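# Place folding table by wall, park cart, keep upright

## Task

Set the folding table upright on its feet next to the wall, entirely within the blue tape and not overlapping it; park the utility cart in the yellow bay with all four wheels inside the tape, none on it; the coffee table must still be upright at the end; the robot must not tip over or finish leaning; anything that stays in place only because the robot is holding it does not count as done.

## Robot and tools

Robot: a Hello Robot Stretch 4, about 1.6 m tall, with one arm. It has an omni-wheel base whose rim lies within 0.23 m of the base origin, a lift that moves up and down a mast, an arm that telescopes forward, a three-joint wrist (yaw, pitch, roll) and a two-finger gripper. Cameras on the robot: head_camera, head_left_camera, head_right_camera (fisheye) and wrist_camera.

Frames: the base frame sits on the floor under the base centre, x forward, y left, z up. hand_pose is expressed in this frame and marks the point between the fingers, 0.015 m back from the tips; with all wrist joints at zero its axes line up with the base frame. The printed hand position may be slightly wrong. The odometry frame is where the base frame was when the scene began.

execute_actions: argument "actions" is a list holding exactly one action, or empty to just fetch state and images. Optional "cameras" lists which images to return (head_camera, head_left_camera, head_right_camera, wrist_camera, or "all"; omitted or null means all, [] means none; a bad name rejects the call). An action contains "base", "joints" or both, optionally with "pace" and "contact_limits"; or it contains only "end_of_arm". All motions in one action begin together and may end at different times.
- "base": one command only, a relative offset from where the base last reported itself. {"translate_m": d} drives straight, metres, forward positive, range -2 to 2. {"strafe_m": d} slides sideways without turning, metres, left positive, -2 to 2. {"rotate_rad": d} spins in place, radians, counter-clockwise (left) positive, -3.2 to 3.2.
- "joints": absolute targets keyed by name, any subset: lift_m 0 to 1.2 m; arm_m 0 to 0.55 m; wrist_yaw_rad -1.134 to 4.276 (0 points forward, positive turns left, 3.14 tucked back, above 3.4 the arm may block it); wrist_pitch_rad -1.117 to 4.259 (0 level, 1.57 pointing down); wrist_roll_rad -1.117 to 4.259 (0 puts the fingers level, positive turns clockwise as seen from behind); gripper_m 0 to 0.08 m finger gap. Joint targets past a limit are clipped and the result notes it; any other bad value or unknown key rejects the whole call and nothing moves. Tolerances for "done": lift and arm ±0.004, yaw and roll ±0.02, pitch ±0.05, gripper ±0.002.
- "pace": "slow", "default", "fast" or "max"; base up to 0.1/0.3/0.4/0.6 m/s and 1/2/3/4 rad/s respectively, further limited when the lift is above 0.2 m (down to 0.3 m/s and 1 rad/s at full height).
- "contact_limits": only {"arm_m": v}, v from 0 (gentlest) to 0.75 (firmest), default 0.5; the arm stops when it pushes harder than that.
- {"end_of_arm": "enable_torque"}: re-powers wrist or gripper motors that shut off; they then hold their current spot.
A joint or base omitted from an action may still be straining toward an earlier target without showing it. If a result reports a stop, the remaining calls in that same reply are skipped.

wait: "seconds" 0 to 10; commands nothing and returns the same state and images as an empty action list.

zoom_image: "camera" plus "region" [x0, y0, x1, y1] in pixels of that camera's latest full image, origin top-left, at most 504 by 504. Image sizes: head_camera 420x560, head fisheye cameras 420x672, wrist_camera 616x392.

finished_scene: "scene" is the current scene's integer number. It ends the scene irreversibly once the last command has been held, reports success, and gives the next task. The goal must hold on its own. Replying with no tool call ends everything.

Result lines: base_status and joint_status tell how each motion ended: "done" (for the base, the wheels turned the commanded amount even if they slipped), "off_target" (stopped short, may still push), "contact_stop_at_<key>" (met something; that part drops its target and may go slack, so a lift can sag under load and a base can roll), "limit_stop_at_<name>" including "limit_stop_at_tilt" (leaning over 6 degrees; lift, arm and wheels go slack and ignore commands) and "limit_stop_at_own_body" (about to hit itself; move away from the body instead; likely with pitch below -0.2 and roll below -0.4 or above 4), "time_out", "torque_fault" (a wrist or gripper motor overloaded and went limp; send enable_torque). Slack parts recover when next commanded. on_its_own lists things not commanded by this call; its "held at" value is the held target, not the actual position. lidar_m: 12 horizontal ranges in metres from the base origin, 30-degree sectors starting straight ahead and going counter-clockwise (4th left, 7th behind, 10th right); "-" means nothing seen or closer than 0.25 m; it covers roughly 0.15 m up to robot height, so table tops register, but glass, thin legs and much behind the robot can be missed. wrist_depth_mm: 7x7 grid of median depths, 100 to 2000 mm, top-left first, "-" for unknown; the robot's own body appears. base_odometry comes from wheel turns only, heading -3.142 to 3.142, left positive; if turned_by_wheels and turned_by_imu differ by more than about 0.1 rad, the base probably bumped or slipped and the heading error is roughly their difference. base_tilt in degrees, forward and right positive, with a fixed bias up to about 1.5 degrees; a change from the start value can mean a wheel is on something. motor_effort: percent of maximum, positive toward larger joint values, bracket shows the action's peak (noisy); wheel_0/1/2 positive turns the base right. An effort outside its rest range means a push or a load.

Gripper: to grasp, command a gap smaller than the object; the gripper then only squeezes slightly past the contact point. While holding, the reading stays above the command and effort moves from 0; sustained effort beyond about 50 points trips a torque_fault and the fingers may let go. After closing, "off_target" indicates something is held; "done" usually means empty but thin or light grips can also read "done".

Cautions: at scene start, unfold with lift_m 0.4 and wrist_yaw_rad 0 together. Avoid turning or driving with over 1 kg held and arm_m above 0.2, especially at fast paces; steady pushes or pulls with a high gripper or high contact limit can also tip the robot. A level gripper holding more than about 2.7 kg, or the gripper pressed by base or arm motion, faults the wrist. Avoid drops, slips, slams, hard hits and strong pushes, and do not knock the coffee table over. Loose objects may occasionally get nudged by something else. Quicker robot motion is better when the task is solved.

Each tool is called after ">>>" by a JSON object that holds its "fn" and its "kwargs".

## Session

>>> {"fn": "execute_actions", "kwargs": {"actions": []}}

Scene clock: 0.00 s.
base_odometry: x=+0.000 y=+0.000 heading=+0.000 (m, m, rad; odometry frame)
turned_by_wheels: +0.000 (rad since the last result)
turned_by_imu: +0.000 (rad since the last result)
base_tilt: forward=+0.7 right=+1.3 (deg)
lidar_m: 1.12 0.82 0.79 0.84 0.88 0.83 0.86 1.23 1.27 1.28 1.77 1.67
base_status: not commanded
joint_positions: lift_m=+0.208 arm_m=+0.001 wrist_yaw_rad=+3.042 wrist_pitch_rad=-0.005 wrist_roll_rad=-0.017 gripper_m=+0.040
joint_status: not commanded
motor_effort: lift_m=+22 arm_m=-1 wrist_yaw_rad=-1 wrist_pitch_rad=-9 wrist_roll_rad=+0 gripper_m=+0 wheel_0=-1 wheel_1=+0 wheel_2=+1 (%)
hand_pose: x=-0.0315 y=+0.1081 z=+0.3875 quat_wxyz=(+0.050, +0.002, -0.009, +0.999) (m; base frame)
wrist_depth_mm: 140 144 - - - - 820 / 107 142 1098 1025 931 854 809 / 110 141 1078 991 931 842 788 / 132 152 1060 976 904 842 759 / - 1160 1078 960 891 820 778 / 1576 1182 1025 960 878 820 750 / 1078 1160 160 991 831 798 759
pictures: head_camera, head_left_camera, head_right_camera, wrist_camera
Images, in order (width x height): head_camera 420x560, head_left_camera 420x672, head_right_camera 420x672, wrist_camera 616x392.

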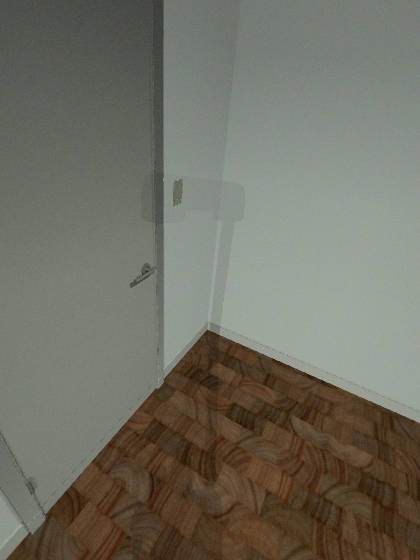

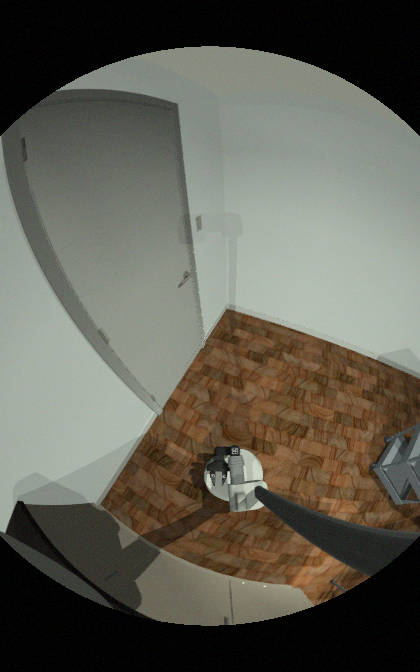

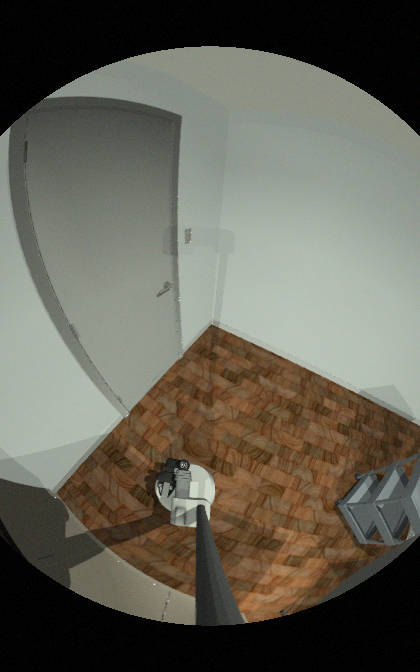

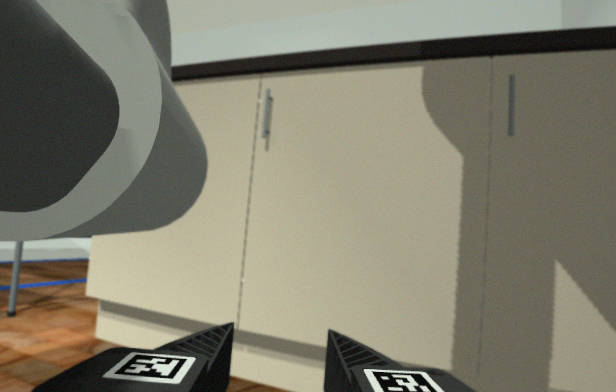

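>>> {"fn": "execute_actions", "kwargs": {"actions": [{"base":{"rotate_rad":2.76}}]}}

>>> {"fn": "execute_actions", "kwargs": {"actions": [{"base":{"strafe_m":0.6}}]}}

Scene clock: 6.47 s.
base_odometry: x=+0.000 y=+0.000 heading=+2.760 (m, m, rad; odometry frame)
turned_by_wheels: +2.760 (rad since the last result)
turned_by_imu: +2.794 (rad since the last result)
base_tilt: forward=+0.7 right=+1.3 (deg)
lidar_m: 0.82 0.93 1.63 1.27 1.60 1.71 1.69 0.97 0.80 0.80 0.89 0.84
base_status: done
joint_positions: lift_m=+0.208 arm_m=+0.001 wrist_yaw_rad=+3.042 wrist_pitch_rad=-0.005 wrist_roll_rad=-0.017 gripper_m=+0.040
joint_status: not commanded
motor_effort: lift_m=+22(22) arm_m=-1(1) wrist_yaw_rad=-2(1) wrist_pitch_rad=-8(9) wrist_roll_rad=+1(1) gripper_m=+0(0) wheel_0=-1(9) wheel_1=+0(3) wheel_2=+1(9) (%)
hand_pose: x=-0.0315 y=+0.1081 z=+0.3875 quat_wxyz=(+0.050, +0.002, -0.009, +0.999) (m; base frame)
wrist_depth_mm: 140 144 1808 1921 1808 1863 1808 / 107 142 1863 1808 1808 1808 1863 / 111 141 1808 1756 1863 1863 1808 / 132 151 1756 1756 1808 1756 1808 / 1255 1808 1756 1808 1808 1661 1756 / 1308 1661 1756 1708 1756 1756 1708 / 1078 1205 160 1138 1336 1430 1464
pictures: head_camera, head_left_camera, head_right_camera, wrist_camera
Images, in order (width x height): head_camera 420x560, head_left_camera 420x672, head_right_camera 420x672, wrist_camera 616x392.

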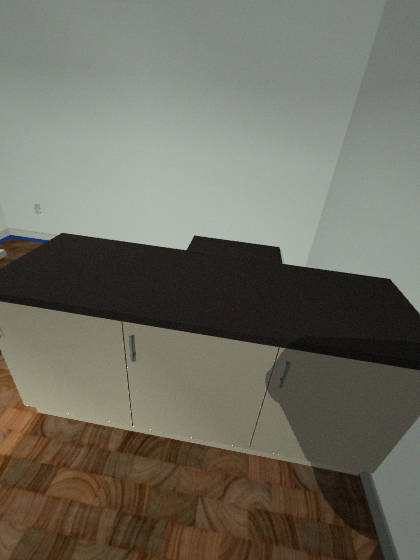

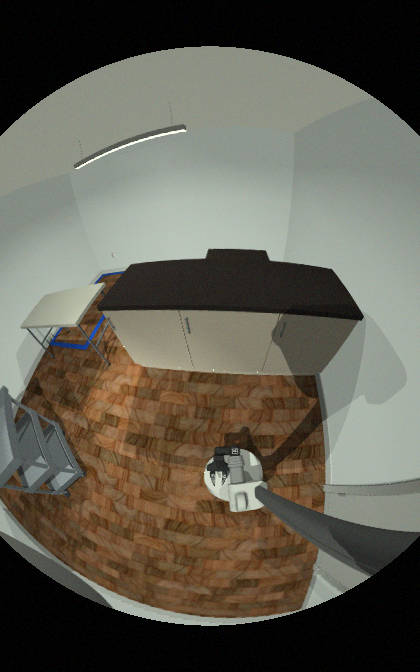

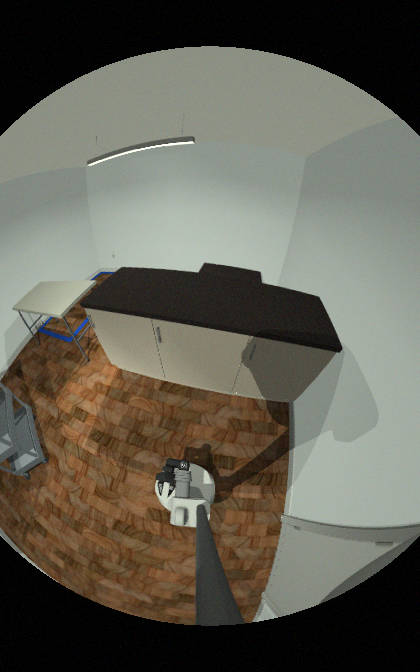

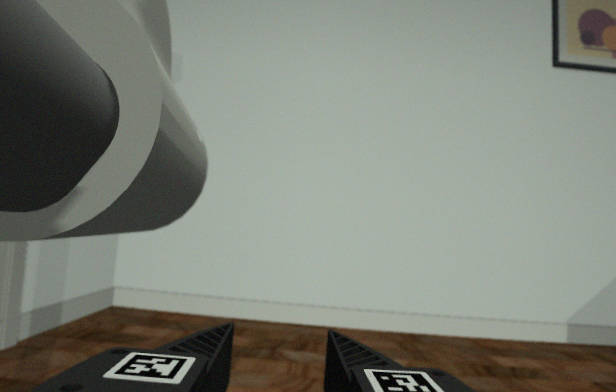

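Scene clock: 9.80 s.
base_odometry: x=-0.224 y=-0.557 heading=+2.760 (m, m, rad; odometry frame)
turned_by_wheels: +0.000 (rad since the last result)
turned_by_imu: -0.001 (rad since the last result)
base_tilt: forward=+0.7 right=+1.3 (deg)
lidar_m: 0.93 1.24 1.16 0.66 0.76 1.62 1.59 1.74 1.37 1.39 1.17 0.93
base_status: done
joint_positions: lift_m=+0.208 arm_m=+0.001 wrist_yaw_rad=+3.042 wrist_pitch_rad=-0.005 wrist_roll_rad=-0.017 gripper_m=+0.040
joint_status: not commanded
motor_effort: lift_m=+22(22) arm_m=-1(1) wrist_yaw_rad=-1(1) wrist_pitch_rad=-9(6) wrist_roll_rad=+0(1) gripper_m=+0(0) wheel_0=+1(8) wheel_1=-1(5) wheel_2=+1(1) (%)
hand_pose: x=-0.0315 y=+0.1081 z=+0.3875 quat_wxyz=(+0.050, +0.002, -0.009, +0.999) (m; base frame)
wrist_depth_mm: 140 144 1708 1756 1756 1618 1708 / 107 142 1708 1756 1708 1708 1661 / 111 141 1708 1708 1708 1661 1661 / 132 152 1618 1661 1708 1708 1661 / 1661 1661 1661 1708 1661 1618 1618 / 1618 1708 1618 1661 1661 1661 1618 / 1098 1182 160 1098 1281 1430 1464
pictures: head_camera, head_left_camera, head_right_camera, wrist_camera
Images, in order (width x height): head_camera 420x560, head_left_camera 420x672, head_right_camera 420x672, wrist_camera 616x392.

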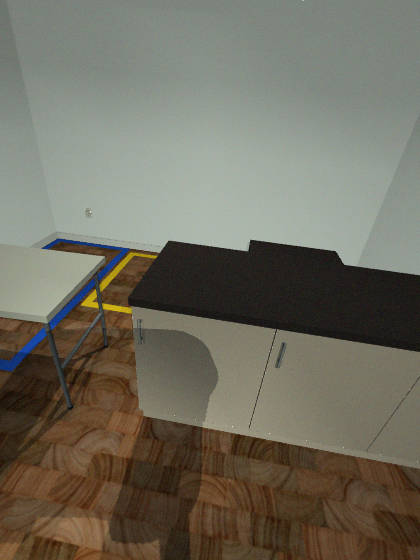

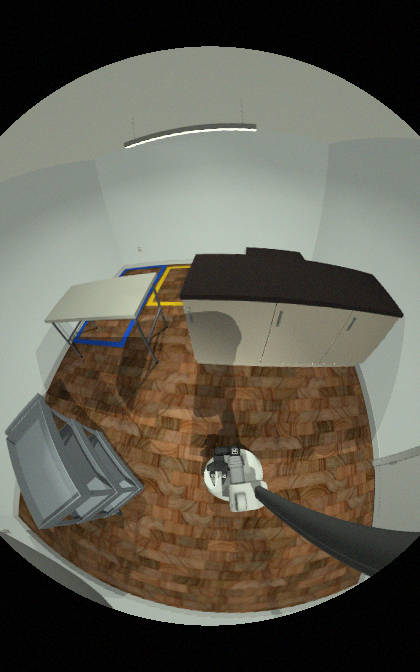

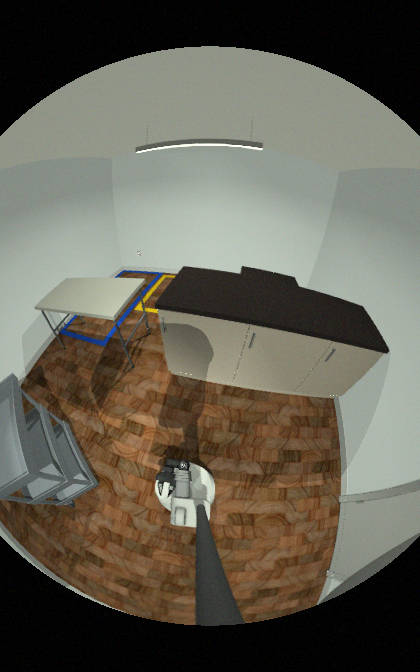

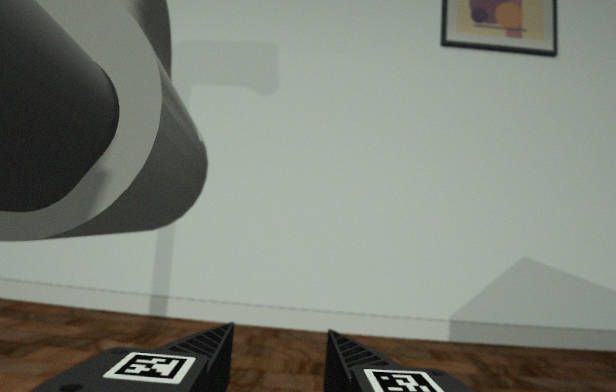

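>>> {"fn": "execute_actions", "kwargs": {"actions": [{"base":{"rotate_rad":-0.12}}], "cameras": []}}

>>> {"fn": "execute_actions", "kwargs": {"actions": [{"base":{"translate_m":0.45}}], "cameras": []}}

>>> {"fn": "execute_actions", "kwargs": {"actions": [{"base":{"strafe_m":0.88}}]}}

Scene clock: 19.23 s.
base_odometry: x=-0.224 y=-0.557 heading=+2.640 (m, m, rad; odometry frame)
turned_by_wheels: -0.120 (rad since the last result)
turned_by_imu: -0.122 (rad since the last result)
base_tilt: forward=+0.7 right=+1.3 (deg)
lidar_m: 0.93 1.00 1.39 0.67 0.65 1.61 1.60 1.67 1.39 1.38 1.28 0.93
base_status: done
joint_positions: lift_m=+0.208 arm_m=+0.001 wrist_yaw_rad=+3.042 wrist_pitch_rad=-0.005 wrist_roll_rad=-0.017 gripper_m=+0.040
joint_status: not commanded
motor_effort: lift_m=+22(22) arm_m=-2(1) wrist_yaw_rad=-1(1) wrist_pitch_rad=-9(8) wrist_roll_rad=+1(0) gripper_m=+0(0) wheel_0=+0(5) wheel_1=-1(2) wheel_2=-1(3) (%)
hand_pose: x=-0.0315 y=+0.1081 z=+0.3875 quat_wxyz=(+0.050, +0.002, -0.009, +0.999) (m; base frame)
wrist_depth_mm: 141 144 1708 1708 1756 1921 1983 / 107 143 1756 1708 1756 1863 1863 / 110 141 1708 1708 1756 1808 1863 / 132 151 1618 1756 1756 1756 1808 / 1537 1537 1661 1708 1708 1808 1863 / 1537 1576 1576 1708 1708 1708 1756 / 1098 1160 160 1138 1308 1397 1430
pictures: none
No camera images: the call's "cameras" was empty. Leave "cameras" out to get every camera's image.

Scene clock: 22.20 s.
base_odometry: x=-0.618 y=-0.341 heading=+2.640 (m, m, rad; odometry frame)
turned_by_wheels: +0.000 (rad since the last result)
turned_by_imu: -0.001 (rad since the last result)
base_tilt: forward=+0.7 right=+1.3 (deg)
lidar_m: 0.47 0.49 0.91 1.16 0.90 0.91 2.05 1.91 1.46 1.42 0.65 0.47
base_status: done
joint_positions: lift_m=+0.208 arm_m=+0.001 wrist_yaw_rad=+3.042 wrist_pitch_rad=-0.005 wrist_roll_rad=-0.017 gripper_m=+0.040
joint_status: not commanded
motor_effort: lift_m=+22(22) arm_m=-1(1) wrist_yaw_rad=-1(1) wrist_pitch_rad=-10(9) wrist_roll_rad=+1(0) gripper_m=+0(0) wheel_0=+2(6) wheel_1=-1(2) wheel_2=+2(10) (%)
hand_pose: x=-0.0315 y=+0.1081 z=+0.3875 quat_wxyz=(+0.050, +0.002, -0.009, +0.999) (m; base frame)
wrist_depth_mm: 140 144 - - - - - / 107 142 - - - - 809 / 111 141 - - - - 1182 / 131 151 - - - - - / - - - - - - - / 1618 1756 1921 - - - - / 1098 1205 160 1098 1281 1229 768
pictures: none
No camera images: the call's "cameras" was empty. Leave "cameras" out to get every camera's image.

Scene clock: 26.47 s.
base_odometry: x=-1.041 y=-1.112 heading=+2.640 (m, m, rad; odometry frame)
turned_by_wheels: +0.000 (rad since the last result)
turned_by_imu: -0.002 (rad since the last result)
base_tilt: forward=+0.7 right=+1.3 (deg)
lidar_m: 0.51 0.54 0.72 1.44 0.38 0.35 0.39 0.58 2.35 1.82 0.75 0.74
base_status: done
joint_positions: lift_m=+0.208 arm_m=+0.001 wrist_yaw_rad=+3.042 wrist_pitch_rad=-0.005 wrist_roll_rad=-0.017 gripper_m=+0.040
joint_status: not commanded
motor_effort: lift_m=+22(22) arm_m=-1(1) wrist_yaw_rad=-1(1) wrist_pitch_rad=-8(6) wrist_roll_rad=+0(1) gripper_m=+0(0) wheel_0=+0(7) wheel_1=+0(11) wheel_2=+1(2) (%)
hand_pose: x=-0.0315 y=+0.1081 z=+0.3875 quat_wxyz=(+0.050, +0.002, -0.009, +0.999) (m; base frame)
wrist_depth_mm: 140 144 654 634 585 - 1808 / 107 142 931 878 778 - 1756 / 110 141 549 - - - 1708 / 132 151 521 469 436 - 1708 / 1921 - - - 788 - 1618 / 1430 1756 1025 - 1808 - 1661 / 976 627 160 741 421 1397 1464
pictures: head_camera, head_left_camera, head_right_camera, wrist_camera
Images, in order (width x height): head_camera 420x560, head_left_camera 420x672, head_right_camera 420x672, wrist_camera 616x392.

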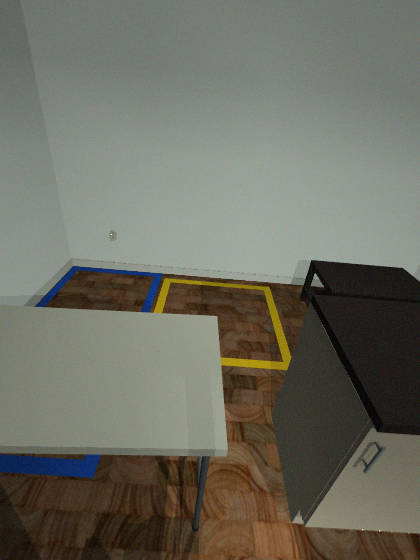

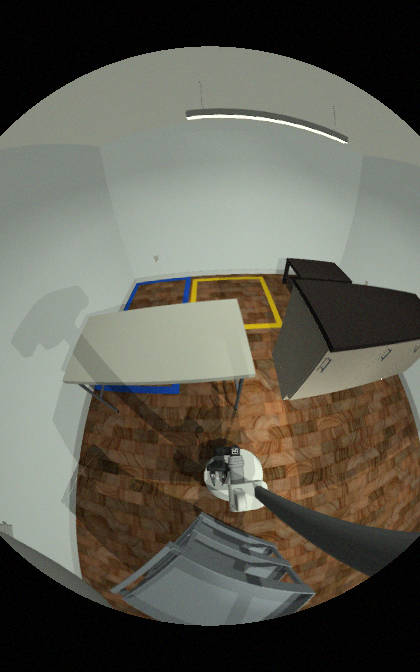

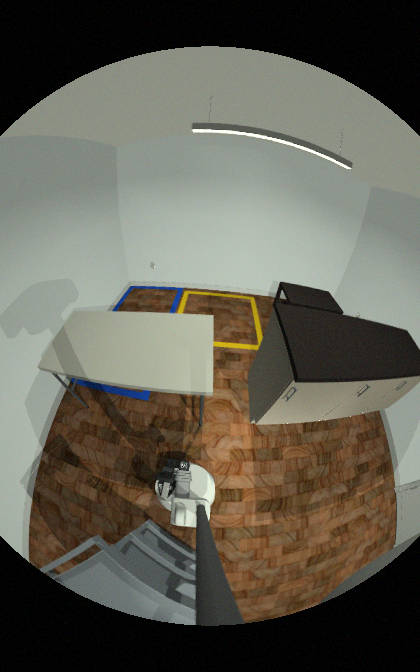

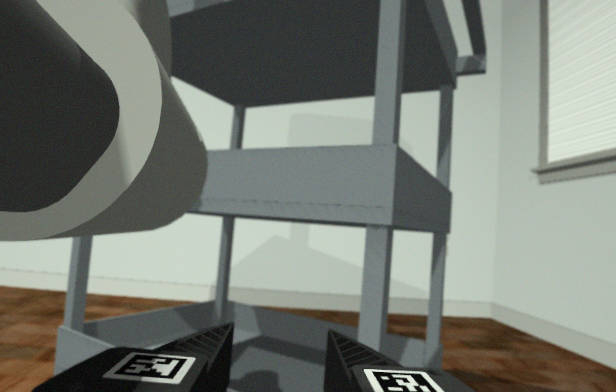

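>>> {"fn": "execute_actions", "kwargs": {"actions": [{"base":{"strafe_m":0.03}}], "cameras": []}}

>>> {"fn": "execute_actions", "kwargs": {"actions": [{"base":{"translate_m":0.75},"pace":"slow"}], "cameras": ["head_left_camera"]}}

>>> {"fn": "execute_actions", "kwargs": {"actions": [{"base":{"translate_m":0.75},"pace":"slow"}], "cameras": ["head_left_camera","head_right_camera"]}}

Scene clock: 32.67 s.
base_odometry: x=-1.056 y=-1.139 heading=+2.640 (m, m, rad; odometry frame)
turned_by_wheels: +0.000 (rad since the last result)
turned_by_imu: -0.001 (rad since the last result)
base_tilt: forward=+0.7 right=+1.3 (deg)
lidar_m: 0.50 0.51 0.74 1.41 0.36 0.34 0.37 0.55 2.36 1.82 0.74 0.53
base_status: done
joint_positions: lift_m=+0.208 arm_m=+0.001 wrist_yaw_rad=+3.042 wrist_pitch_rad=-0.005 wrist_roll_rad=-0.017 gripper_m=+0.040
joint_status: not commanded
motor_effort: lift_m=+22(22) arm_m=-1(1) wrist_yaw_rad=-1(0) wrist_pitch_rad=-9(9) wrist_roll_rad=+0(0) gripper_m=+0(0) wheel_0=+0(8) wheel_1=+0(1) wheel_2=+1(1) (%)
hand_pose: x=-0.0315 y=+0.1081 z=+0.3875 quat_wxyz=(+0.050, +0.002, -0.009, +0.999) (m; base frame)
wrist_depth_mm: 140 144 654 634 609 - 1756 / 107 142 917 891 768 - 1756 / 110 141 525 - 809 - 1708 / 132 151 500 445 517 - 1756 / 1308 - - - - - 1576 / 1397 1661 1025 - - - 1618 / 661 691 160 741 574 1397 1430
pictures: none
No camera images: the call's "cameras" was empty. Leave "cameras" out to get every camera's image.

Scene clock: 41.47 s.
base_odometry: x=-1.713 y=-0.778 heading=+2.640 (m, m, rad; odometry frame)
turned_by_wheels: +0.000 (rad since the last result)
turned_by_imu: -0.005 (rad since the last result)
base_tilt: forward=+0.7 right=+1.3 (deg)
lidar_m: 0.25 0.25 0.25 0.25 0.28 1.08 1.04 2.89 0.56 0.25 0.25 0.25
base_status: done
joint_positions: lift_m=+0.208 arm_m=+0.001 wrist_yaw_rad=+3.042 wrist_pitch_rad=-0.005 wrist_roll_rad=-0.017 gripper_m=+0.040
joint_status: not commanded
motor_effort: lift_m=+22(22) arm_m=-1(1) wrist_yaw_rad=-1(0) wrist_pitch_rad=-9(11) wrist_roll_rad=+0(0) gripper_m=+0(0) wheel_0=+6(5) wheel_1=-1(4) wheel_2=-5(6) (%)
hand_pose: x=-0.0315 y=+0.1081 z=+0.3875 quat_wxyz=(+0.050, +0.002, -0.009, +0.999) (m; base frame)
wrist_depth_mm: 140 144 - - - - 1756 / 107 142 - - - - 1661 / 110 141 1366 1430 - - 1537 / 132 151 1281 1499 - - 1661 / - - - - - - 1618 / 1576 1537 1281 1464 - - 1618 / 1098 1182 160 1138 1336 1397 1397
pictures: head_left_camera
Images, in order (width x height): head_left_camera 420x672.

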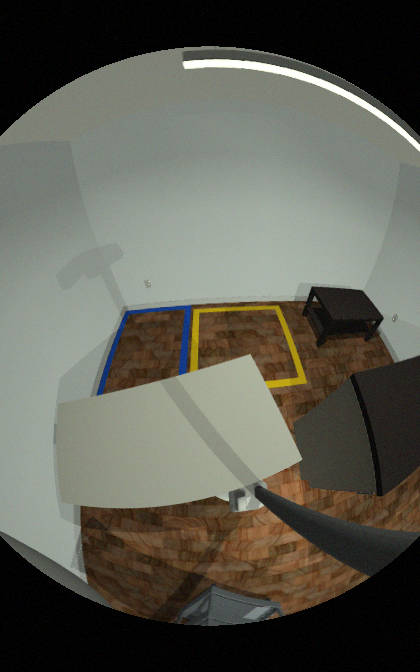

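Scene clock: 50.23 s.
base_odometry: x=-2.371 y=-0.418 heading=+2.641 (m, m, rad; odometry frame)
turned_by_wheels: +0.001 (rad since the last result)
turned_by_imu: -0.004 (rad since the last result)
base_tilt: forward=+0.7 right=+1.3 (deg)
lidar_m: 0.25 0.25 0.25 0.25 0.25 0.25 1.81 0.79 0.69 1.41 0.25 0.25
base_status: done
joint_positions: lift_m=+0.208 arm_m=+0.001 wrist_yaw_rad=+3.042 wrist_pitch_rad=-0.005 wrist_roll_rad=-0.017 gripper_m=+0.040
joint_status: not commanded
motor_effort: lift_m=+22(22) arm_m=-1(1) wrist_yaw_rad=-1(0) wrist_pitch_rad=-8(11) wrist_roll_rad=+1(1) gripper_m=+0(0) wheel_0=+6(9) wheel_1=+4(7) wheel_2=-2(10) (%)
hand_pose: x=-0.0315 y=+0.1081 z=+0.3875 quat_wxyz=(+0.050, +0.002, -0.009, +0.999) (m; base frame)
wrist_depth_mm: 140 144 - - 473 462 452 / 107 142 - - - 627 585 / 111 141 - - - - 1537 / 132 151 - - - - 1576 / - - - - - - 1576 / 1537 1756 1863 1921 - 1863 1537 / 1078 1229 160 1118 1336 1308 1366
pictures: head_left_camera, head_right_camera
Images, in order (width x height): head_left_camera 420x672, head_right_camera 420x672.

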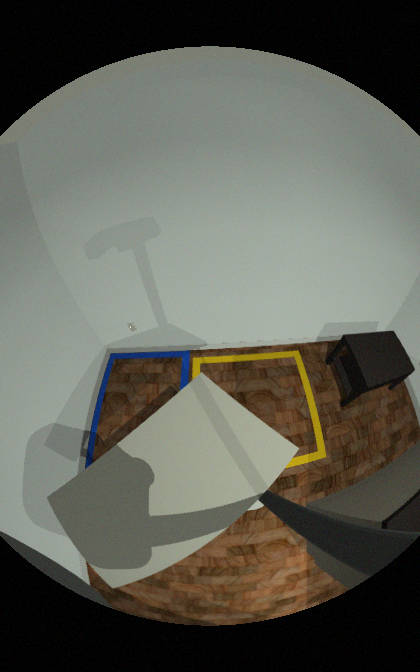

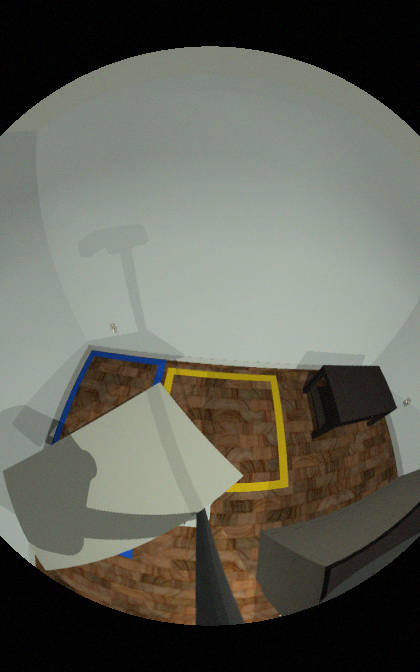

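>>> {"fn": "execute_actions", "kwargs": {"actions": [{"base":{"translate_m":0.33},"pace":"slow"}], "cameras": ["head_left_camera"]}}

>>> {"fn": "execute_actions", "kwargs": {"actions": [{"base":{"strafe_m":0.5},"pace":"slow"}], "cameras": ["head_left_camera","head_right_camera"]}}

Scene clock: 60.80 s.
base_odometry: x=-2.660 y=-0.260 heading=+2.641 (m, m, rad; odometry frame)
turned_by_wheels: +0.000 (rad since the last result)
turned_by_imu: -0.002 (rad since the last result)
base_tilt: forward=+0.7 right=+1.4 (deg)
lidar_m: 0.25 0.25 0.25 0.25 0.25 0.25 2.13 0.93 1.05 1.11 0.25 0.25
base_status: done
joint_positions: lift_m=+0.208 arm_m=+0.001 wrist_yaw_rad=+3.042 wrist_pitch_rad=-0.005 wrist_roll_rad=-0.017 gripper_m=+0.040
joint_status: not commanded
motor_effort: lift_m=+22(22) arm_m=-1(1) wrist_yaw_rad=+0(1) wrist_pitch_rad=-9(10) wrist_roll_rad=+1(0) gripper_m=+0(0) wheel_0=+4(8) wheel_1=+3(5) wheel_2=-4(7) (%)
hand_pose: x=-0.0315 y=+0.1081 z=+0.3875 quat_wxyz=(+0.050, +0.002, -0.009, +0.999) (m; base frame)
wrist_depth_mm: 140 144 - - 469 462 452 / 107 142 - - 654 615 585 / 111 141 - - - - 1537 / 131 151 - - - - 1576 / 1160 - - - - - 1618 / 1229 1708 1921 - - 1863 1464 / 1078 1182 159 1118 866 1397 1397
pictures: head_left_camera
Images, in order (width x height): head_left_camera 420x672.

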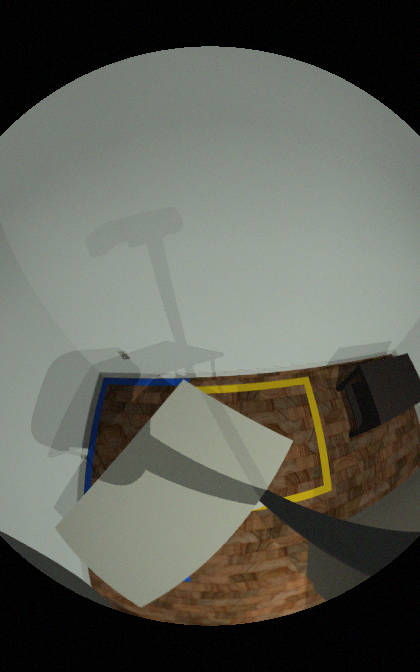

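Scene clock: 66.93 s.
base_odometry: x=-2.900 y=-0.699 heading=+2.641 (m, m, rad; odometry frame)
turned_by_wheels: +0.000 (rad since the last result)
turned_by_imu: -0.001 (rad since the last result)
base_tilt: forward=+0.7 right=+1.3 (deg)
lidar_m: 0.25 0.25 0.25 0.25 0.25 0.25 0.25 1.48 1.31 1.63 0.25 0.25
base_status: done
joint_positions: lift_m=+0.208 arm_m=+0.001 wrist_yaw_rad=+3.042 wrist_pitch_rad=-0.005 wrist_roll_rad=-0.017 gripper_m=+0.040
joint_status: not commanded
motor_effort: lift_m=+22(22) arm_m=-1(1) wrist_yaw_rad=-1(1) wrist_pitch_rad=-9(9) wrist_roll_rad=-1(1) gripper_m=+0(0) wheel_0=-5(6) wheel_1=+3(12) wheel_2=-2(3) (%)
hand_pose: x=-0.0315 y=+0.1081 z=+0.3875 quat_wxyz=(+0.050, +0.002, -0.009, +0.999) (m; base frame)
wrist_depth_mm: 140 144 - 496 480 459 452 / 107 143 - - 661 621 591 / 110 141 - - - 1366 991 / 132 152 - - - 1336 946 / - - - - 1983 1281 960 / 1576 1756 1983 - 1661 1205 904 / 1078 1205 160 1118 1308 1182 904
pictures: head_left_camera, head_right_camera
Images, in order (width x height): head_left_camera 420x672, head_right_camera 420x672.

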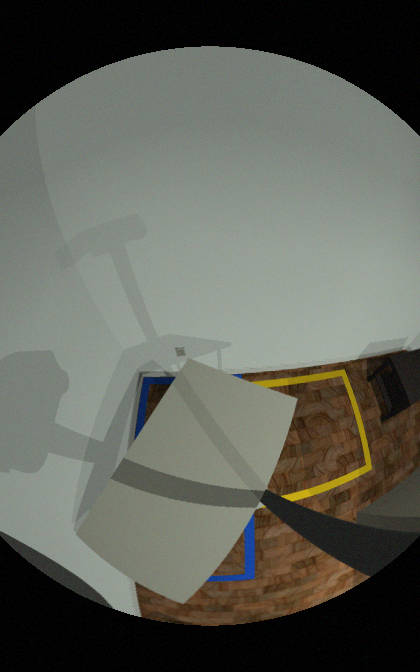

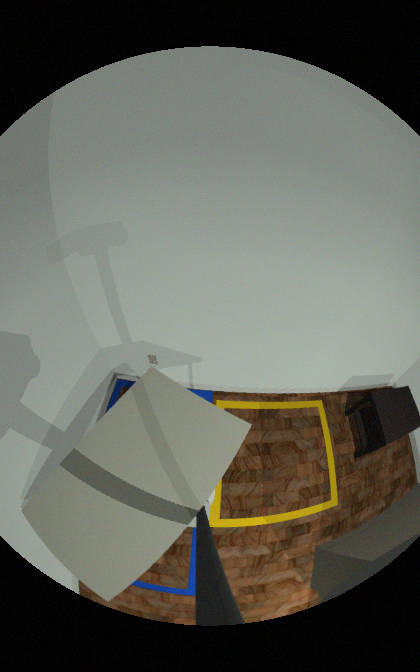

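>>> {"fn": "execute_actions", "kwargs": {"actions": [{"base":{"strafe_m":-0.13}}], "cameras": []}}

>>> {"fn": "execute_actions", "kwargs": {"actions": [{"base":{"translate_m":0.27}}], "cameras": []}}

>>> {"fn": "execute_actions", "kwargs": {"actions": [{"base":{"strafe_m":0.42},"pace":"slow"}], "cameras": ["head_left_camera","head_right_camera"]}}

Scene clock: 75.13 s.
base_odometry: x=-2.838 y=-0.585 heading=+2.641 (m, m, rad; odometry frame)
turned_by_wheels: +0.000 (rad since the last result)
turned_by_imu: +0.000 (rad since the last result)
base_tilt: forward=+0.7 right=+1.3 (deg)
lidar_m: 0.25 0.25 0.25 0.25 0.25 0.25 2.13 1.34 1.19 1.45 1.27 0.25
base_status: done
joint_positions: lift_m=+0.208 arm_m=+0.001 wrist_yaw_rad=+3.042 wrist_pitch_rad=-0.005 wrist_roll_rad=-0.017 gripper_m=+0.040
joint_status: not commanded
motor_effort: lift_m=+22(22) arm_m=-1(1) wrist_yaw_rad=+0(0) wrist_pitch_rad=-9(10) wrist_roll_rad=+1(1) gripper_m=+0(0) wheel_0=+2(7) wheel_1=+2(3) wheel_2=+0(2) (%)
hand_pose: x=-0.0315 y=+0.1081 z=+0.3875 quat_wxyz=(+0.050, +0.002, -0.009, +0.999) (m; base frame)
wrist_depth_mm: 140 144 - - 477 462 449 / 107 143 - - 699 615 585 / 111 141 - - - 1499 1098 / 132 152 - - - 1537 1160 / - - - - - 1499 1118 / 1576 1708 1863 - 1921 1397 1078 / 1078 1160 160 1118 768 1308 1078
pictures: none
No camera images: the call's "cameras" was empty. Leave "cameras" out to get every camera's image.

Scene clock: 77.50 s.
base_odometry: x=-3.074 y=-0.455 heading=+2.641 (m, m, rad; odometry frame)
turned_by_wheels: +0.000 (rad since the last result)
turned_by_imu: -0.002 (rad since the last result)
base_tilt: forward=+0.7 right=+1.3 (deg)
lidar_m: 0.25 0.25 0.25 0.25 0.25 0.25 0.25 1.36 1.43 1.49 0.91 0.25
base_status: done
joint_positions: lift_m=+0.208 arm_m=+0.001 wrist_yaw_rad=+3.042 wrist_pitch_rad=-0.005 wrist_roll_rad=-0.017 gripper_m=+0.040
joint_status: not commanded
motor_effort: lift_m=+22(22) arm_m=-1(1) wrist_yaw_rad=-1(1) wrist_pitch_rad=-9(7) wrist_roll_rad=+1(1) gripper_m=+0(0) wheel_0=+3(9) wheel_1=+0(2) wheel_2=-3(8) (%)
hand_pose: x=-0.0315 y=+0.1081 z=+0.3875 quat_wxyz=(+0.050, +0.002, -0.009, +0.999) (m; base frame)
wrist_depth_mm: 140 144 - 496 466 462 452 / 107 142 - 809 654 627 585 / 111 141 - - - 1366 831 / 132 152 - - - 1537 1098 / - - - - - 1464 1078 / 1576 1756 1863 - 1983 1336 1008 / 1098 1182 160 1138 1255 1308 1078
pictures: none
No camera images: the call's "cameras" was empty. Leave "cameras" out to get every camera's image.

Scene clock: 82.83 s.
base_odometry: x=-3.276 y=-0.823 heading=+2.641 (m, m, rad; odometry frame)
turned_by_wheels: +0.000 (rad since the last result)
turned_by_imu: -0.001 (rad since the last result)
base_tilt: forward=+0.7 right=+1.3 (deg)
lidar_m: 0.25 0.25 0.25 0.25 0.25 0.25 0.25 1.91 1.69 1.91 0.91 0.26
base_status: done
joint_positions: lift_m=+0.208 arm_m=+0.001 wrist_yaw_rad=+3.042 wrist_pitch_rad=-0.005 wrist_roll_rad=-0.017 gripper_m=+0.040
joint_status: not commanded
motor_effort: lift_m=+22(22) arm_m=-1(2) wrist_yaw_rad=-1(1) wrist_pitch_rad=-8(10) wrist_roll_rad=+1(1) gripper_m=+0(0) wheel_0=-7(9) wheel_1=+7(15) wheel_2=+2(0) (%)
hand_pose: x=-0.0315 y=+0.1081 z=+0.3875 quat_wxyz=(+0.050, +0.002, -0.009, +0.999) (m; base frame)
wrist_depth_mm: 140 144 512 500 473 459 449 / 106 142 723 683 647 621 554 / 110 141 - - 1182 798 591 / 132 151 - - 1366 798 597 / - - - - 1308 778 574 / 1576 1708 1808 1863 1138 778 564 / 1118 1205 160 1138 854 741 554
pictures: head_left_camera, head_right_camera
Images, in order (width x height): head_left_camera 420x672, head_right_camera 420x672.

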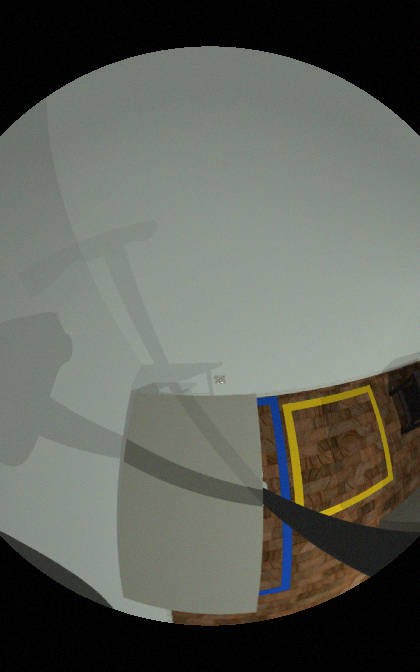

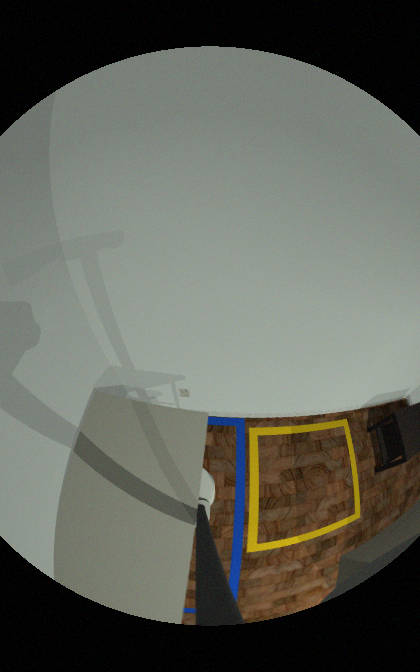

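>>> {"fn": "execute_actions", "kwargs": {"actions": [{"base":{"strafe_m":-0.95}}], "cameras": []}}

>>> {"fn": "execute_actions", "kwargs": {"actions": [{"base":{"rotate_rad":1.55},"joints":{"lift_m":0.4}}], "cameras": []}}

>>> {"fn": "execute_actions", "kwargs": {"actions": [{"joints":{"wrist_yaw_rad":0,"wrist_pitch_rad":0,"wrist_roll_rad":0,"gripper_m":0.08}}], "cameras": []}}

>>> {"fn": "execute_actions", "kwargs": {"actions": [{"joints":{"lift_m":0.08,"arm_m":0.1}}]}}

Scene clock: 97.30 s.
base_odometry: x=-2.820 y=+0.010 heading=+2.642 (m, m, rad; odometry frame)
turned_by_wheels: +0.000 (rad since the last result)
turned_by_imu: +0.000 (rad since the last result)
base_tilt: forward=+0.7 right=+1.3 (deg)
lidar_m: 0.62 0.67 0.90 0.85 0.93 2.23 1.54 1.06 1.43 0.96 0.88 0.65
base_status: done
joint_positions: lift_m=+0.208 arm_m=+0.001 wrist_yaw_rad=+3.042 wrist_pitch_rad=-0.005 wrist_roll_rad=-0.017 gripper_m=+0.040
joint_status: not commanded
motor_effort: lift_m=+22(22) arm_m=-1(1) wrist_yaw_rad=-1(1) wrist_pitch_rad=-8(11) wrist_roll_rad=+0(0) gripper_m=+0(0) wheel_0=+0(11) wheel_1=+2(5) wheel_2=+1(0) (%)
hand_pose: x=-0.0315 y=+0.1081 z=+0.3875 quat_wxyz=(+0.050, +0.002, -0.009, +0.999) (m; base frame)
wrist_depth_mm: 140 144 - - - - 1808 / 107 142 - - - - 1863 / 111 141 - - - - 1863 / 132 151 - - - - 1756 / 1008 1537 - - - - 1756 / 991 1430 1921 - - - 1661 / 1008 1229 160 1118 1336 1397 1366
pictures: none
No camera images: the call's "cameras" was empty. Leave "cameras" out to get every camera's image.

Scene clock: 99.33 s.
base_odometry: x=-2.820 y=+0.010 heading=-2.092 (m, m, rad; odometry frame)
turned_by_wheels: +1.550 (rad since the last result)
turned_by_imu: +1.570 (rad since the last result)
base_tilt: forward=+0.7 right=+1.3 (deg)
lidar_m: 0.84 0.93 2.22 1.58 1.10 1.47 0.95 0.88 0.64 0.61 0.66 0.89
base_status: done
joint_positions: lift_m=+0.400 arm_m=+0.001 wrist_yaw_rad=+3.042 wrist_pitch_rad=-0.005 wrist_roll_rad=-0.017 gripper_m=+0.040
joint_status: all done
motor_effort: lift_m=+25(29) arm_m=-1(2) wrist_yaw_rad=-1(1) wrist_pitch_rad=-8(7) wrist_roll_rad=+1(0) gripper_m=+0(0) wheel_0=+0(6) wheel_1=-1(5) wheel_2=+1(7) (%)
hand_pose: x=-0.0314 y=+0.1081 z=+0.5789 quat_wxyz=(+0.050, +0.002, -0.009, +0.999) (m; base frame)
wrist_depth_mm: 140 144 - - - - - / 107 142 - - - - - / 110 141 - - - - - / 132 151 - - - 1537 1138 / 1255 1708 - - - 1499 1118 / 1336 1008 1138 - - 1499 1098 / 1336 991 160 1008 1756 1430 1078
pictures: none
No camera images: the call's "cameras" was empty. Leave "cameras" out to get every camera's image.

Scene clock: 101.70 s.
base_odometry: x=-2.820 y=+0.010 heading=-2.092 (m, m, rad; odometry frame)
turned_by_wheels: +0.000 (rad since the last result)
turned_by_imu: +0.000 (rad since the last result)
base_tilt: forward=+0.7 right=+1.4 (deg)
lidar_m: 0.85 0.93 2.19 1.54 1.08 1.44 0.95 0.88 0.64 0.62 0.66 0.89
base_status: not commanded
joint_positions: lift_m=+0.400 arm_m=+0.001 wrist_yaw_rad=+0.001 wrist_pitch_rad=+0.003 wrist_roll_rad=-0.001 gripper_m=+0.080
joint_status: all done
motor_effort: lift_m=+25(25) arm_m=-2(2) wrist_yaw_rad=-3(8) wrist_pitch_rad=-9(10) wrist_roll_rad=+3(4) gripper_m=+1(5) wheel_0=+0(0) wheel_1=-1(1) wheel_2=+1(1) (%)
hand_pose: x=+0.3842 y=-0.0873 z=+0.5774 quat_wxyz=(+1.000, +0.000, +0.001, +0.000) (m; base frame)
wrist_depth_mm: 1308 1336 1308 1308 1281 1229 820 / 1308 1281 1281 1336 1336 1205 831 / 1255 1229 1308 1281 1281 1182 820 / 1205 1255 1255 1008 820 991 798 / 1255 1255 1255 1281 1255 1042 778 / 1229 1205 1255 1281 1229 1118 778 / - 123 1205 1229 146 976 750
pictures: none
No camera images: the call's "cameras" was empty. Leave "cameras" out to get every camera's image.

Scene clock: 104.03 s.
base_odometry: x=-2.820 y=+0.010 heading=-2.092 (m, m, rad; odometry frame)
turned_by_wheels: +0.000 (rad since the last result)
turned_by_imu: +0.000 (rad since the last result)
base_tilt: forward=+0.7 right=+1.3 (deg)
lidar_m: 0.85 0.93 2.19 1.55 1.08 1.47 0.96 0.88 0.65 0.62 0.65 0.88
base_status: not commanded
joint_positions: lift_m=+0.080 arm_m=+0.099 wrist_yaw_rad=+0.000 wrist_pitch_rad=+0.003 wrist_roll_rad=-0.001 gripper_m=+0.080
joint_status: all done
motor_effort: lift_m=+18(27) arm_m=+4(5) wrist_yaw_rad=-1(3) wrist_pitch_rad=-8(8) wrist_roll_rad=+2(3) gripper_m=+1(1) wheel_0=+0(0) wheel_1=-1(1) wheel_2=+1(1) (%)
hand_pose: x=+0.4828 y=-0.0874 z=+0.2580 quat_wxyz=(+1.000, +0.000, +0.001, +0.000) (m; base frame)
wrist_depth_mm: 842 798 778 768 741 991 831 / 1138 1160 1138 1078 1042 1118 820 / 1160 1182 1182 1160 1182 1098 809 / 1138 1160 1160 1182 1160 1025 798 / 1160 1160 1138 1138 1160 991 788 / 1078 1118 1118 1138 1182 991 768 / - 123 778 820 145 891 750
pictures: head_camera, head_left_camera, head_right_camera, wrist_camera
Images, in order (width x height): head_camera 420x560, head_left_camera 420x672, head_right_camera 420x672, wrist_camera 616x392.

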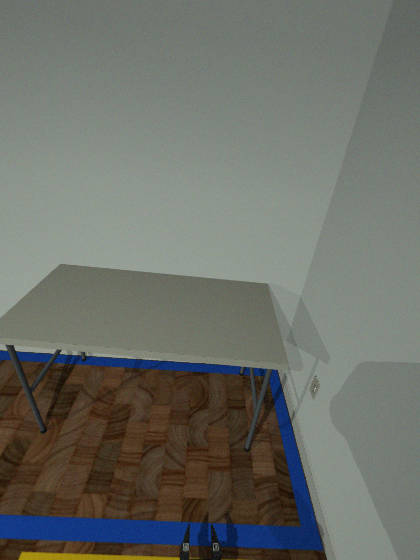

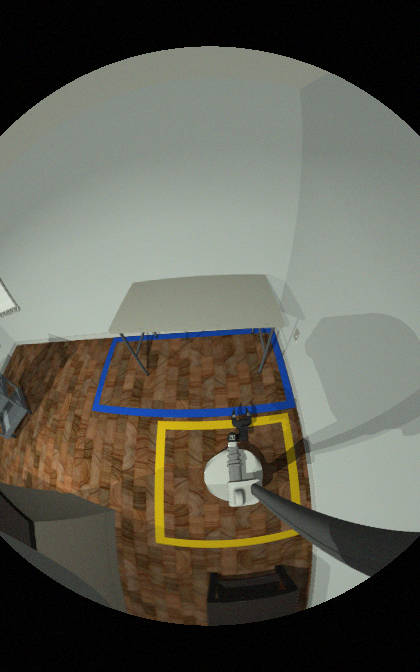

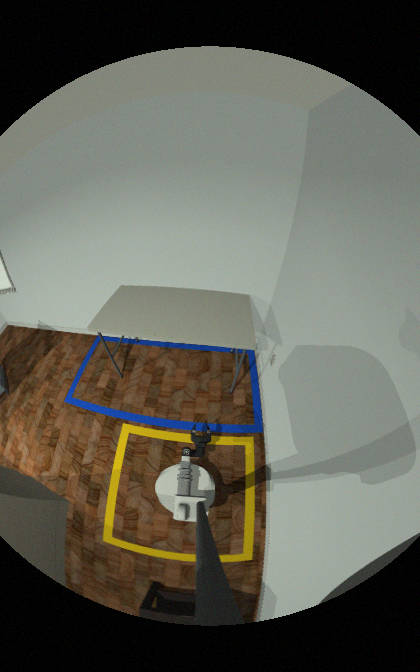

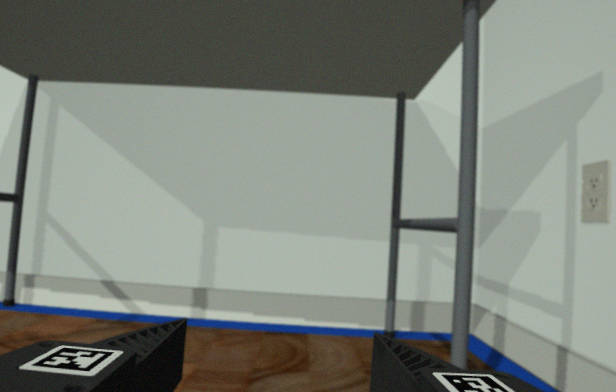

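>>> {"fn": "execute_actions", "kwargs": {"actions": [{"base":{"strafe_m":-0.255}}], "cameras": []}}

>>> {"fn": "execute_actions", "kwargs": {"actions": [{"base":{"translate_m":0.28}}], "cameras": ["head_camera","wrist_camera"]}}

Scene clock: 113.57 s.
base_odometry: x=-3.041 y=+0.137 heading=-2.092 (m, m, rad; odometry frame)
turned_by_wheels: +0.000 (rad since the last result)
turned_by_imu: -0.001 (rad since the last result)
base_tilt: forward=+0.7 right=+1.4 (deg)
lidar_m: 0.85 0.91 1.30 1.58 1.34 1.02 0.98 0.51 0.39 0.36 0.41 0.56
base_status: done
joint_positions: lift_m=+0.080 arm_m=+0.099 wrist_yaw_rad=+0.000 wrist_pitch_rad=+0.003 wrist_roll_rad=-0.001 gripper_m=+0.080
joint_status: not commanded
motor_effort: lift_m=+18(18) arm_m=+5(5) wrist_yaw_rad=-1(1) wrist_pitch_rad=-8(11) wrist_roll_rad=+2(1) gripper_m=+1(1) wheel_0=+0(11) wheel_1=+0(9) wheel_2=+1(0) (%)
hand_pose: x=+0.4828 y=-0.0874 z=+0.2580 quat_wxyz=(+1.000, +0.000, +0.001, +0.000) (m; base frame)
wrist_depth_mm: 854 809 788 759 1182 661 452 / 1160 1182 1118 1078 1182 647 449 / 1160 1160 1160 1182 1182 640 449 / 1138 1160 1182 1182 1160 621 436 / 1138 1138 1138 1138 1160 615 430 / 1098 1098 1098 1138 1078 591 427 / - 123 778 768 146 530 427
pictures: none
No camera images: the call's "cameras" was empty. Leave "cameras" out to get every camera's image.

Scene clock: 115.97 s.
base_odometry: x=-3.181 y=-0.106 heading=-2.091 (m, m, rad; odometry frame)
turned_by_wheels: +0.000 (rad since the last result)
turned_by_imu: -0.001 (rad since the last result)
base_tilt: forward=+0.7 right=+1.3 (deg)
lidar_m: 0.56 0.60 0.88 2.63 1.45 1.30 1.25 0.53 0.39 0.36 0.41 0.55
base_status: done
joint_positions: lift_m=+0.080 arm_m=+0.099 wrist_yaw_rad=+0.000 wrist_pitch_rad=+0.003 wrist_roll_rad=-0.001 gripper_m=+0.080
joint_status: not commanded
motor_effort: lift_m=+19(19) arm_m=+4(4) wrist_yaw_rad=-1(1) wrist_pitch_rad=-10(9) wrist_roll_rad=+2(2) gripper_m=+2(1) wheel_0=+1(6) wheel_1=+1(1) wheel_2=+0(9) (%)
hand_pose: x=+0.4828 y=-0.0874 z=+0.2579 quat_wxyz=(+1.000, +0.000, +0.001, +0.000) (m; base frame)
wrist_depth_mm: 842 809 788 723 917 668 462 / 891 891 878 904 917 668 459 / 891 878 878 878 904 654 455 / 866 891 878 878 891 640 445 / 866 866 866 878 878 621 442 / 854 854 866 854 878 609 433 / - 123 778 715 146 549 436
pictures: head_camera, wrist_camera
Images, in order (width x height): head_camera 420x560, wrist_camera 616x392.

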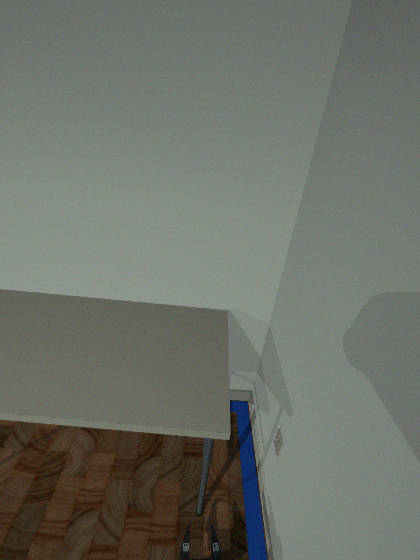

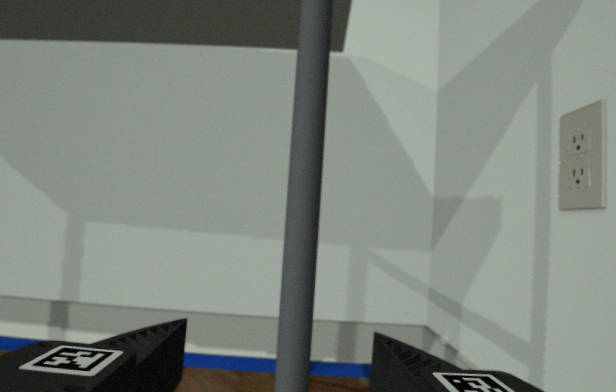

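>>> {"fn": "execute_actions", "kwargs": {"actions": [{"base":{"translate_m":0.125},"pace":"slow"}], "cameras": []}}

>>> {"fn": "execute_actions", "kwargs": {"actions": [{"joints":{"gripper_m":0.012}}], "cameras": ["wrist_camera"]}}

>>> {"fn": "execute_actions", "kwargs": {"actions": [{"base":{"translate_m":-0.15},"pace":"slow"}], "cameras": ["wrist_camera"]}}

Scene clock: 126.67 s.
base_odometry: x=-3.243 y=-0.214 heading=-2.091 (m, m, rad; odometry frame)
turned_by_wheels: +0.000 (rad since the last result)
turned_by_imu: -0.001 (rad since the last result)
base_tilt: forward=+0.7 right=+1.3 (deg)
lidar_m: 0.45 0.46 0.68 2.64 1.52 1.43 1.37 0.52 0.39 0.37 0.39 0.44
base_status: done
joint_positions: lift_m=+0.080 arm_m=+0.099 wrist_yaw_rad=+0.000 wrist_pitch_rad=+0.003 wrist_roll_rad=-0.001 gripper_m=+0.080
joint_status: not commanded
motor_effort: lift_m=+19(18) arm_m=+4(4) wrist_yaw_rad=-1(1) wrist_pitch_rad=-9(9) wrist_roll_rad=+3(2) gripper_m=+1(2) wheel_0=+2(5) wheel_1=+2(5) wheel_2=+0(5) (%)
hand_pose: x=+0.4828 y=-0.0874 z=+0.2579 quat_wxyz=(+1.000, +0.000, +0.001, +0.000) (m; base frame)
wrist_depth_mm: 759 768 759 157 778 691 469 / 759 768 778 157 768 668 462 / 750 750 759 153 778 654 455 / 741 759 750 151 768 654 449 / 741 741 741 151 759 634 442 / 732 741 732 150 732 615 436 / - 123 715 147 146 549 439
pictures: none
No camera images: the call's "cameras" was empty. Leave "cameras" out to get every camera's image.

Scene clock: 127.93 s.
base_odometry: x=-3.243 y=-0.214 heading=-2.092 (m, m, rad; odometry frame)
turned_by_wheels: -0.001 (rad since the last result)
turned_by_imu: -0.002 (rad since the last result)
base_tilt: forward=+0.6 right=+1.3 (deg)
lidar_m: 0.42 0.47 0.67 2.65 1.51 1.44 1.37 0.54 0.40 0.37 0.39 0.45
base_status: not commanded
joint_positions: lift_m=+0.080 arm_m=+0.099 wrist_yaw_rad=-0.012 wrist_pitch_rad=+0.003 wrist_roll_rad=-0.001 gripper_m=+0.022
joint_status: gripper_m off_target (ended at +0.022, target +0.012)
on_its_own: gripper_m is held at +0.018, not at your +0.012, by its contact guard: the fingers met something; wrist_yaw_rad is at rest, and its effort (+32) is outside its rest range (-13 to +13)
motor_effort: lift_m=+19(18) arm_m=+3(4) wrist_yaw_rad=+32(34) wrist_pitch_rad=-10(14) wrist_roll_rad=+2(2) gripper_m=-34(36) wheel_0=-7(7) wheel_1=-1(2) wheel_2=-4(4) (%)
hand_pose: x=+0.4820 y=-0.0899 z=+0.2579 quat_wxyz=(+1.000, +0.000, +0.001, -0.006) (m; base frame)
wrist_depth_mm: 750 768 768 155 788 647 462 / 759 768 759 155 768 640 439 / 741 750 750 154 768 621 439 / 732 750 759 151 778 615 433 / 732 741 759 150 750 591 427 / 723 732 741 151 759 585 418 / 707 707 134 144 741 574 421
pictures: wrist_camera
Images, in order (width x height): wrist_camera 616x392.

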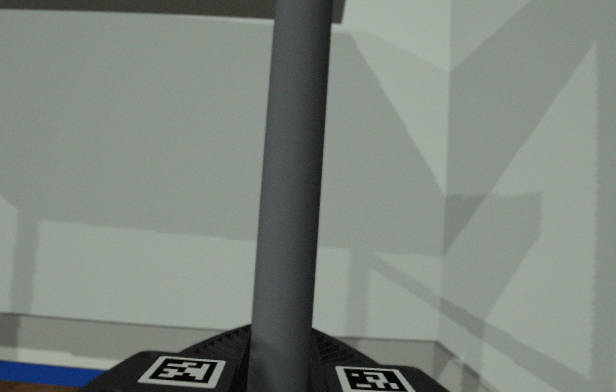

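Scene clock: 130.70 s.
base_odometry: x=-3.168 y=-0.084 heading=-2.092 (m, m, rad; odometry frame)
turned_by_wheels: +0.000 (rad since the last result)
turned_by_imu: +0.001 (rad since the last result)
base_tilt: forward=+0.7 right=+1.3 (deg)
lidar_m: 0.44 0.47 0.77 2.65 1.45 1.28 1.23 0.51 0.39 0.37 0.39 0.45
base_status: done
joint_positions: lift_m=+0.080 arm_m=+0.100 wrist_yaw_rad=+0.004 wrist_pitch_rad=+0.004 wrist_roll_rad=-0.001 gripper_m=+0.022
joint_status: not commanded
on_its_own: gripper_m is held at +0.018, not at your +0.012, by its contact guard: the fingers met something
motor_effort: lift_m=+19(18) arm_m=+2(3) wrist_yaw_rad=-11(33) wrist_pitch_rad=-10(13) wrist_roll_rad=+2(2) gripper_m=-35(35) wheel_0=-2(9) wheel_1=-2(5) wheel_2=+5(9) (%)
hand_pose: x=+0.4836 y=-0.0867 z=+0.2577 quat_wxyz=(+1.000, +0.000, +0.002, +0.002) (m; base frame)
wrist_depth_mm: 917 931 931 157 946 683 462 / 904 931 917 157 931 683 462 / 904 904 904 154 917 661 449 / 891 904 891 152 917 654 445 / 891 878 917 151 904 634 439 / 854 866 891 153 878 621 436 / 723 798 135 146 854 609 436
pictures: wrist_camera
Images, in order (width x height): wrist_camera 616x392.

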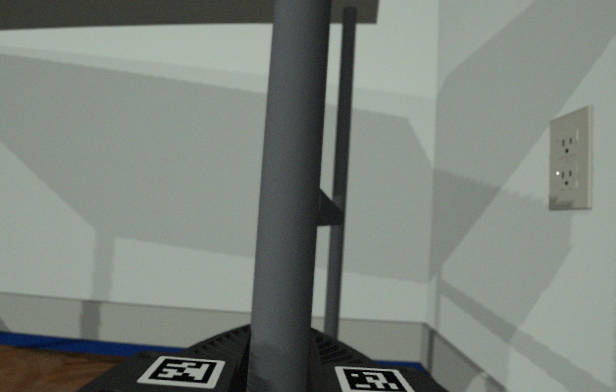

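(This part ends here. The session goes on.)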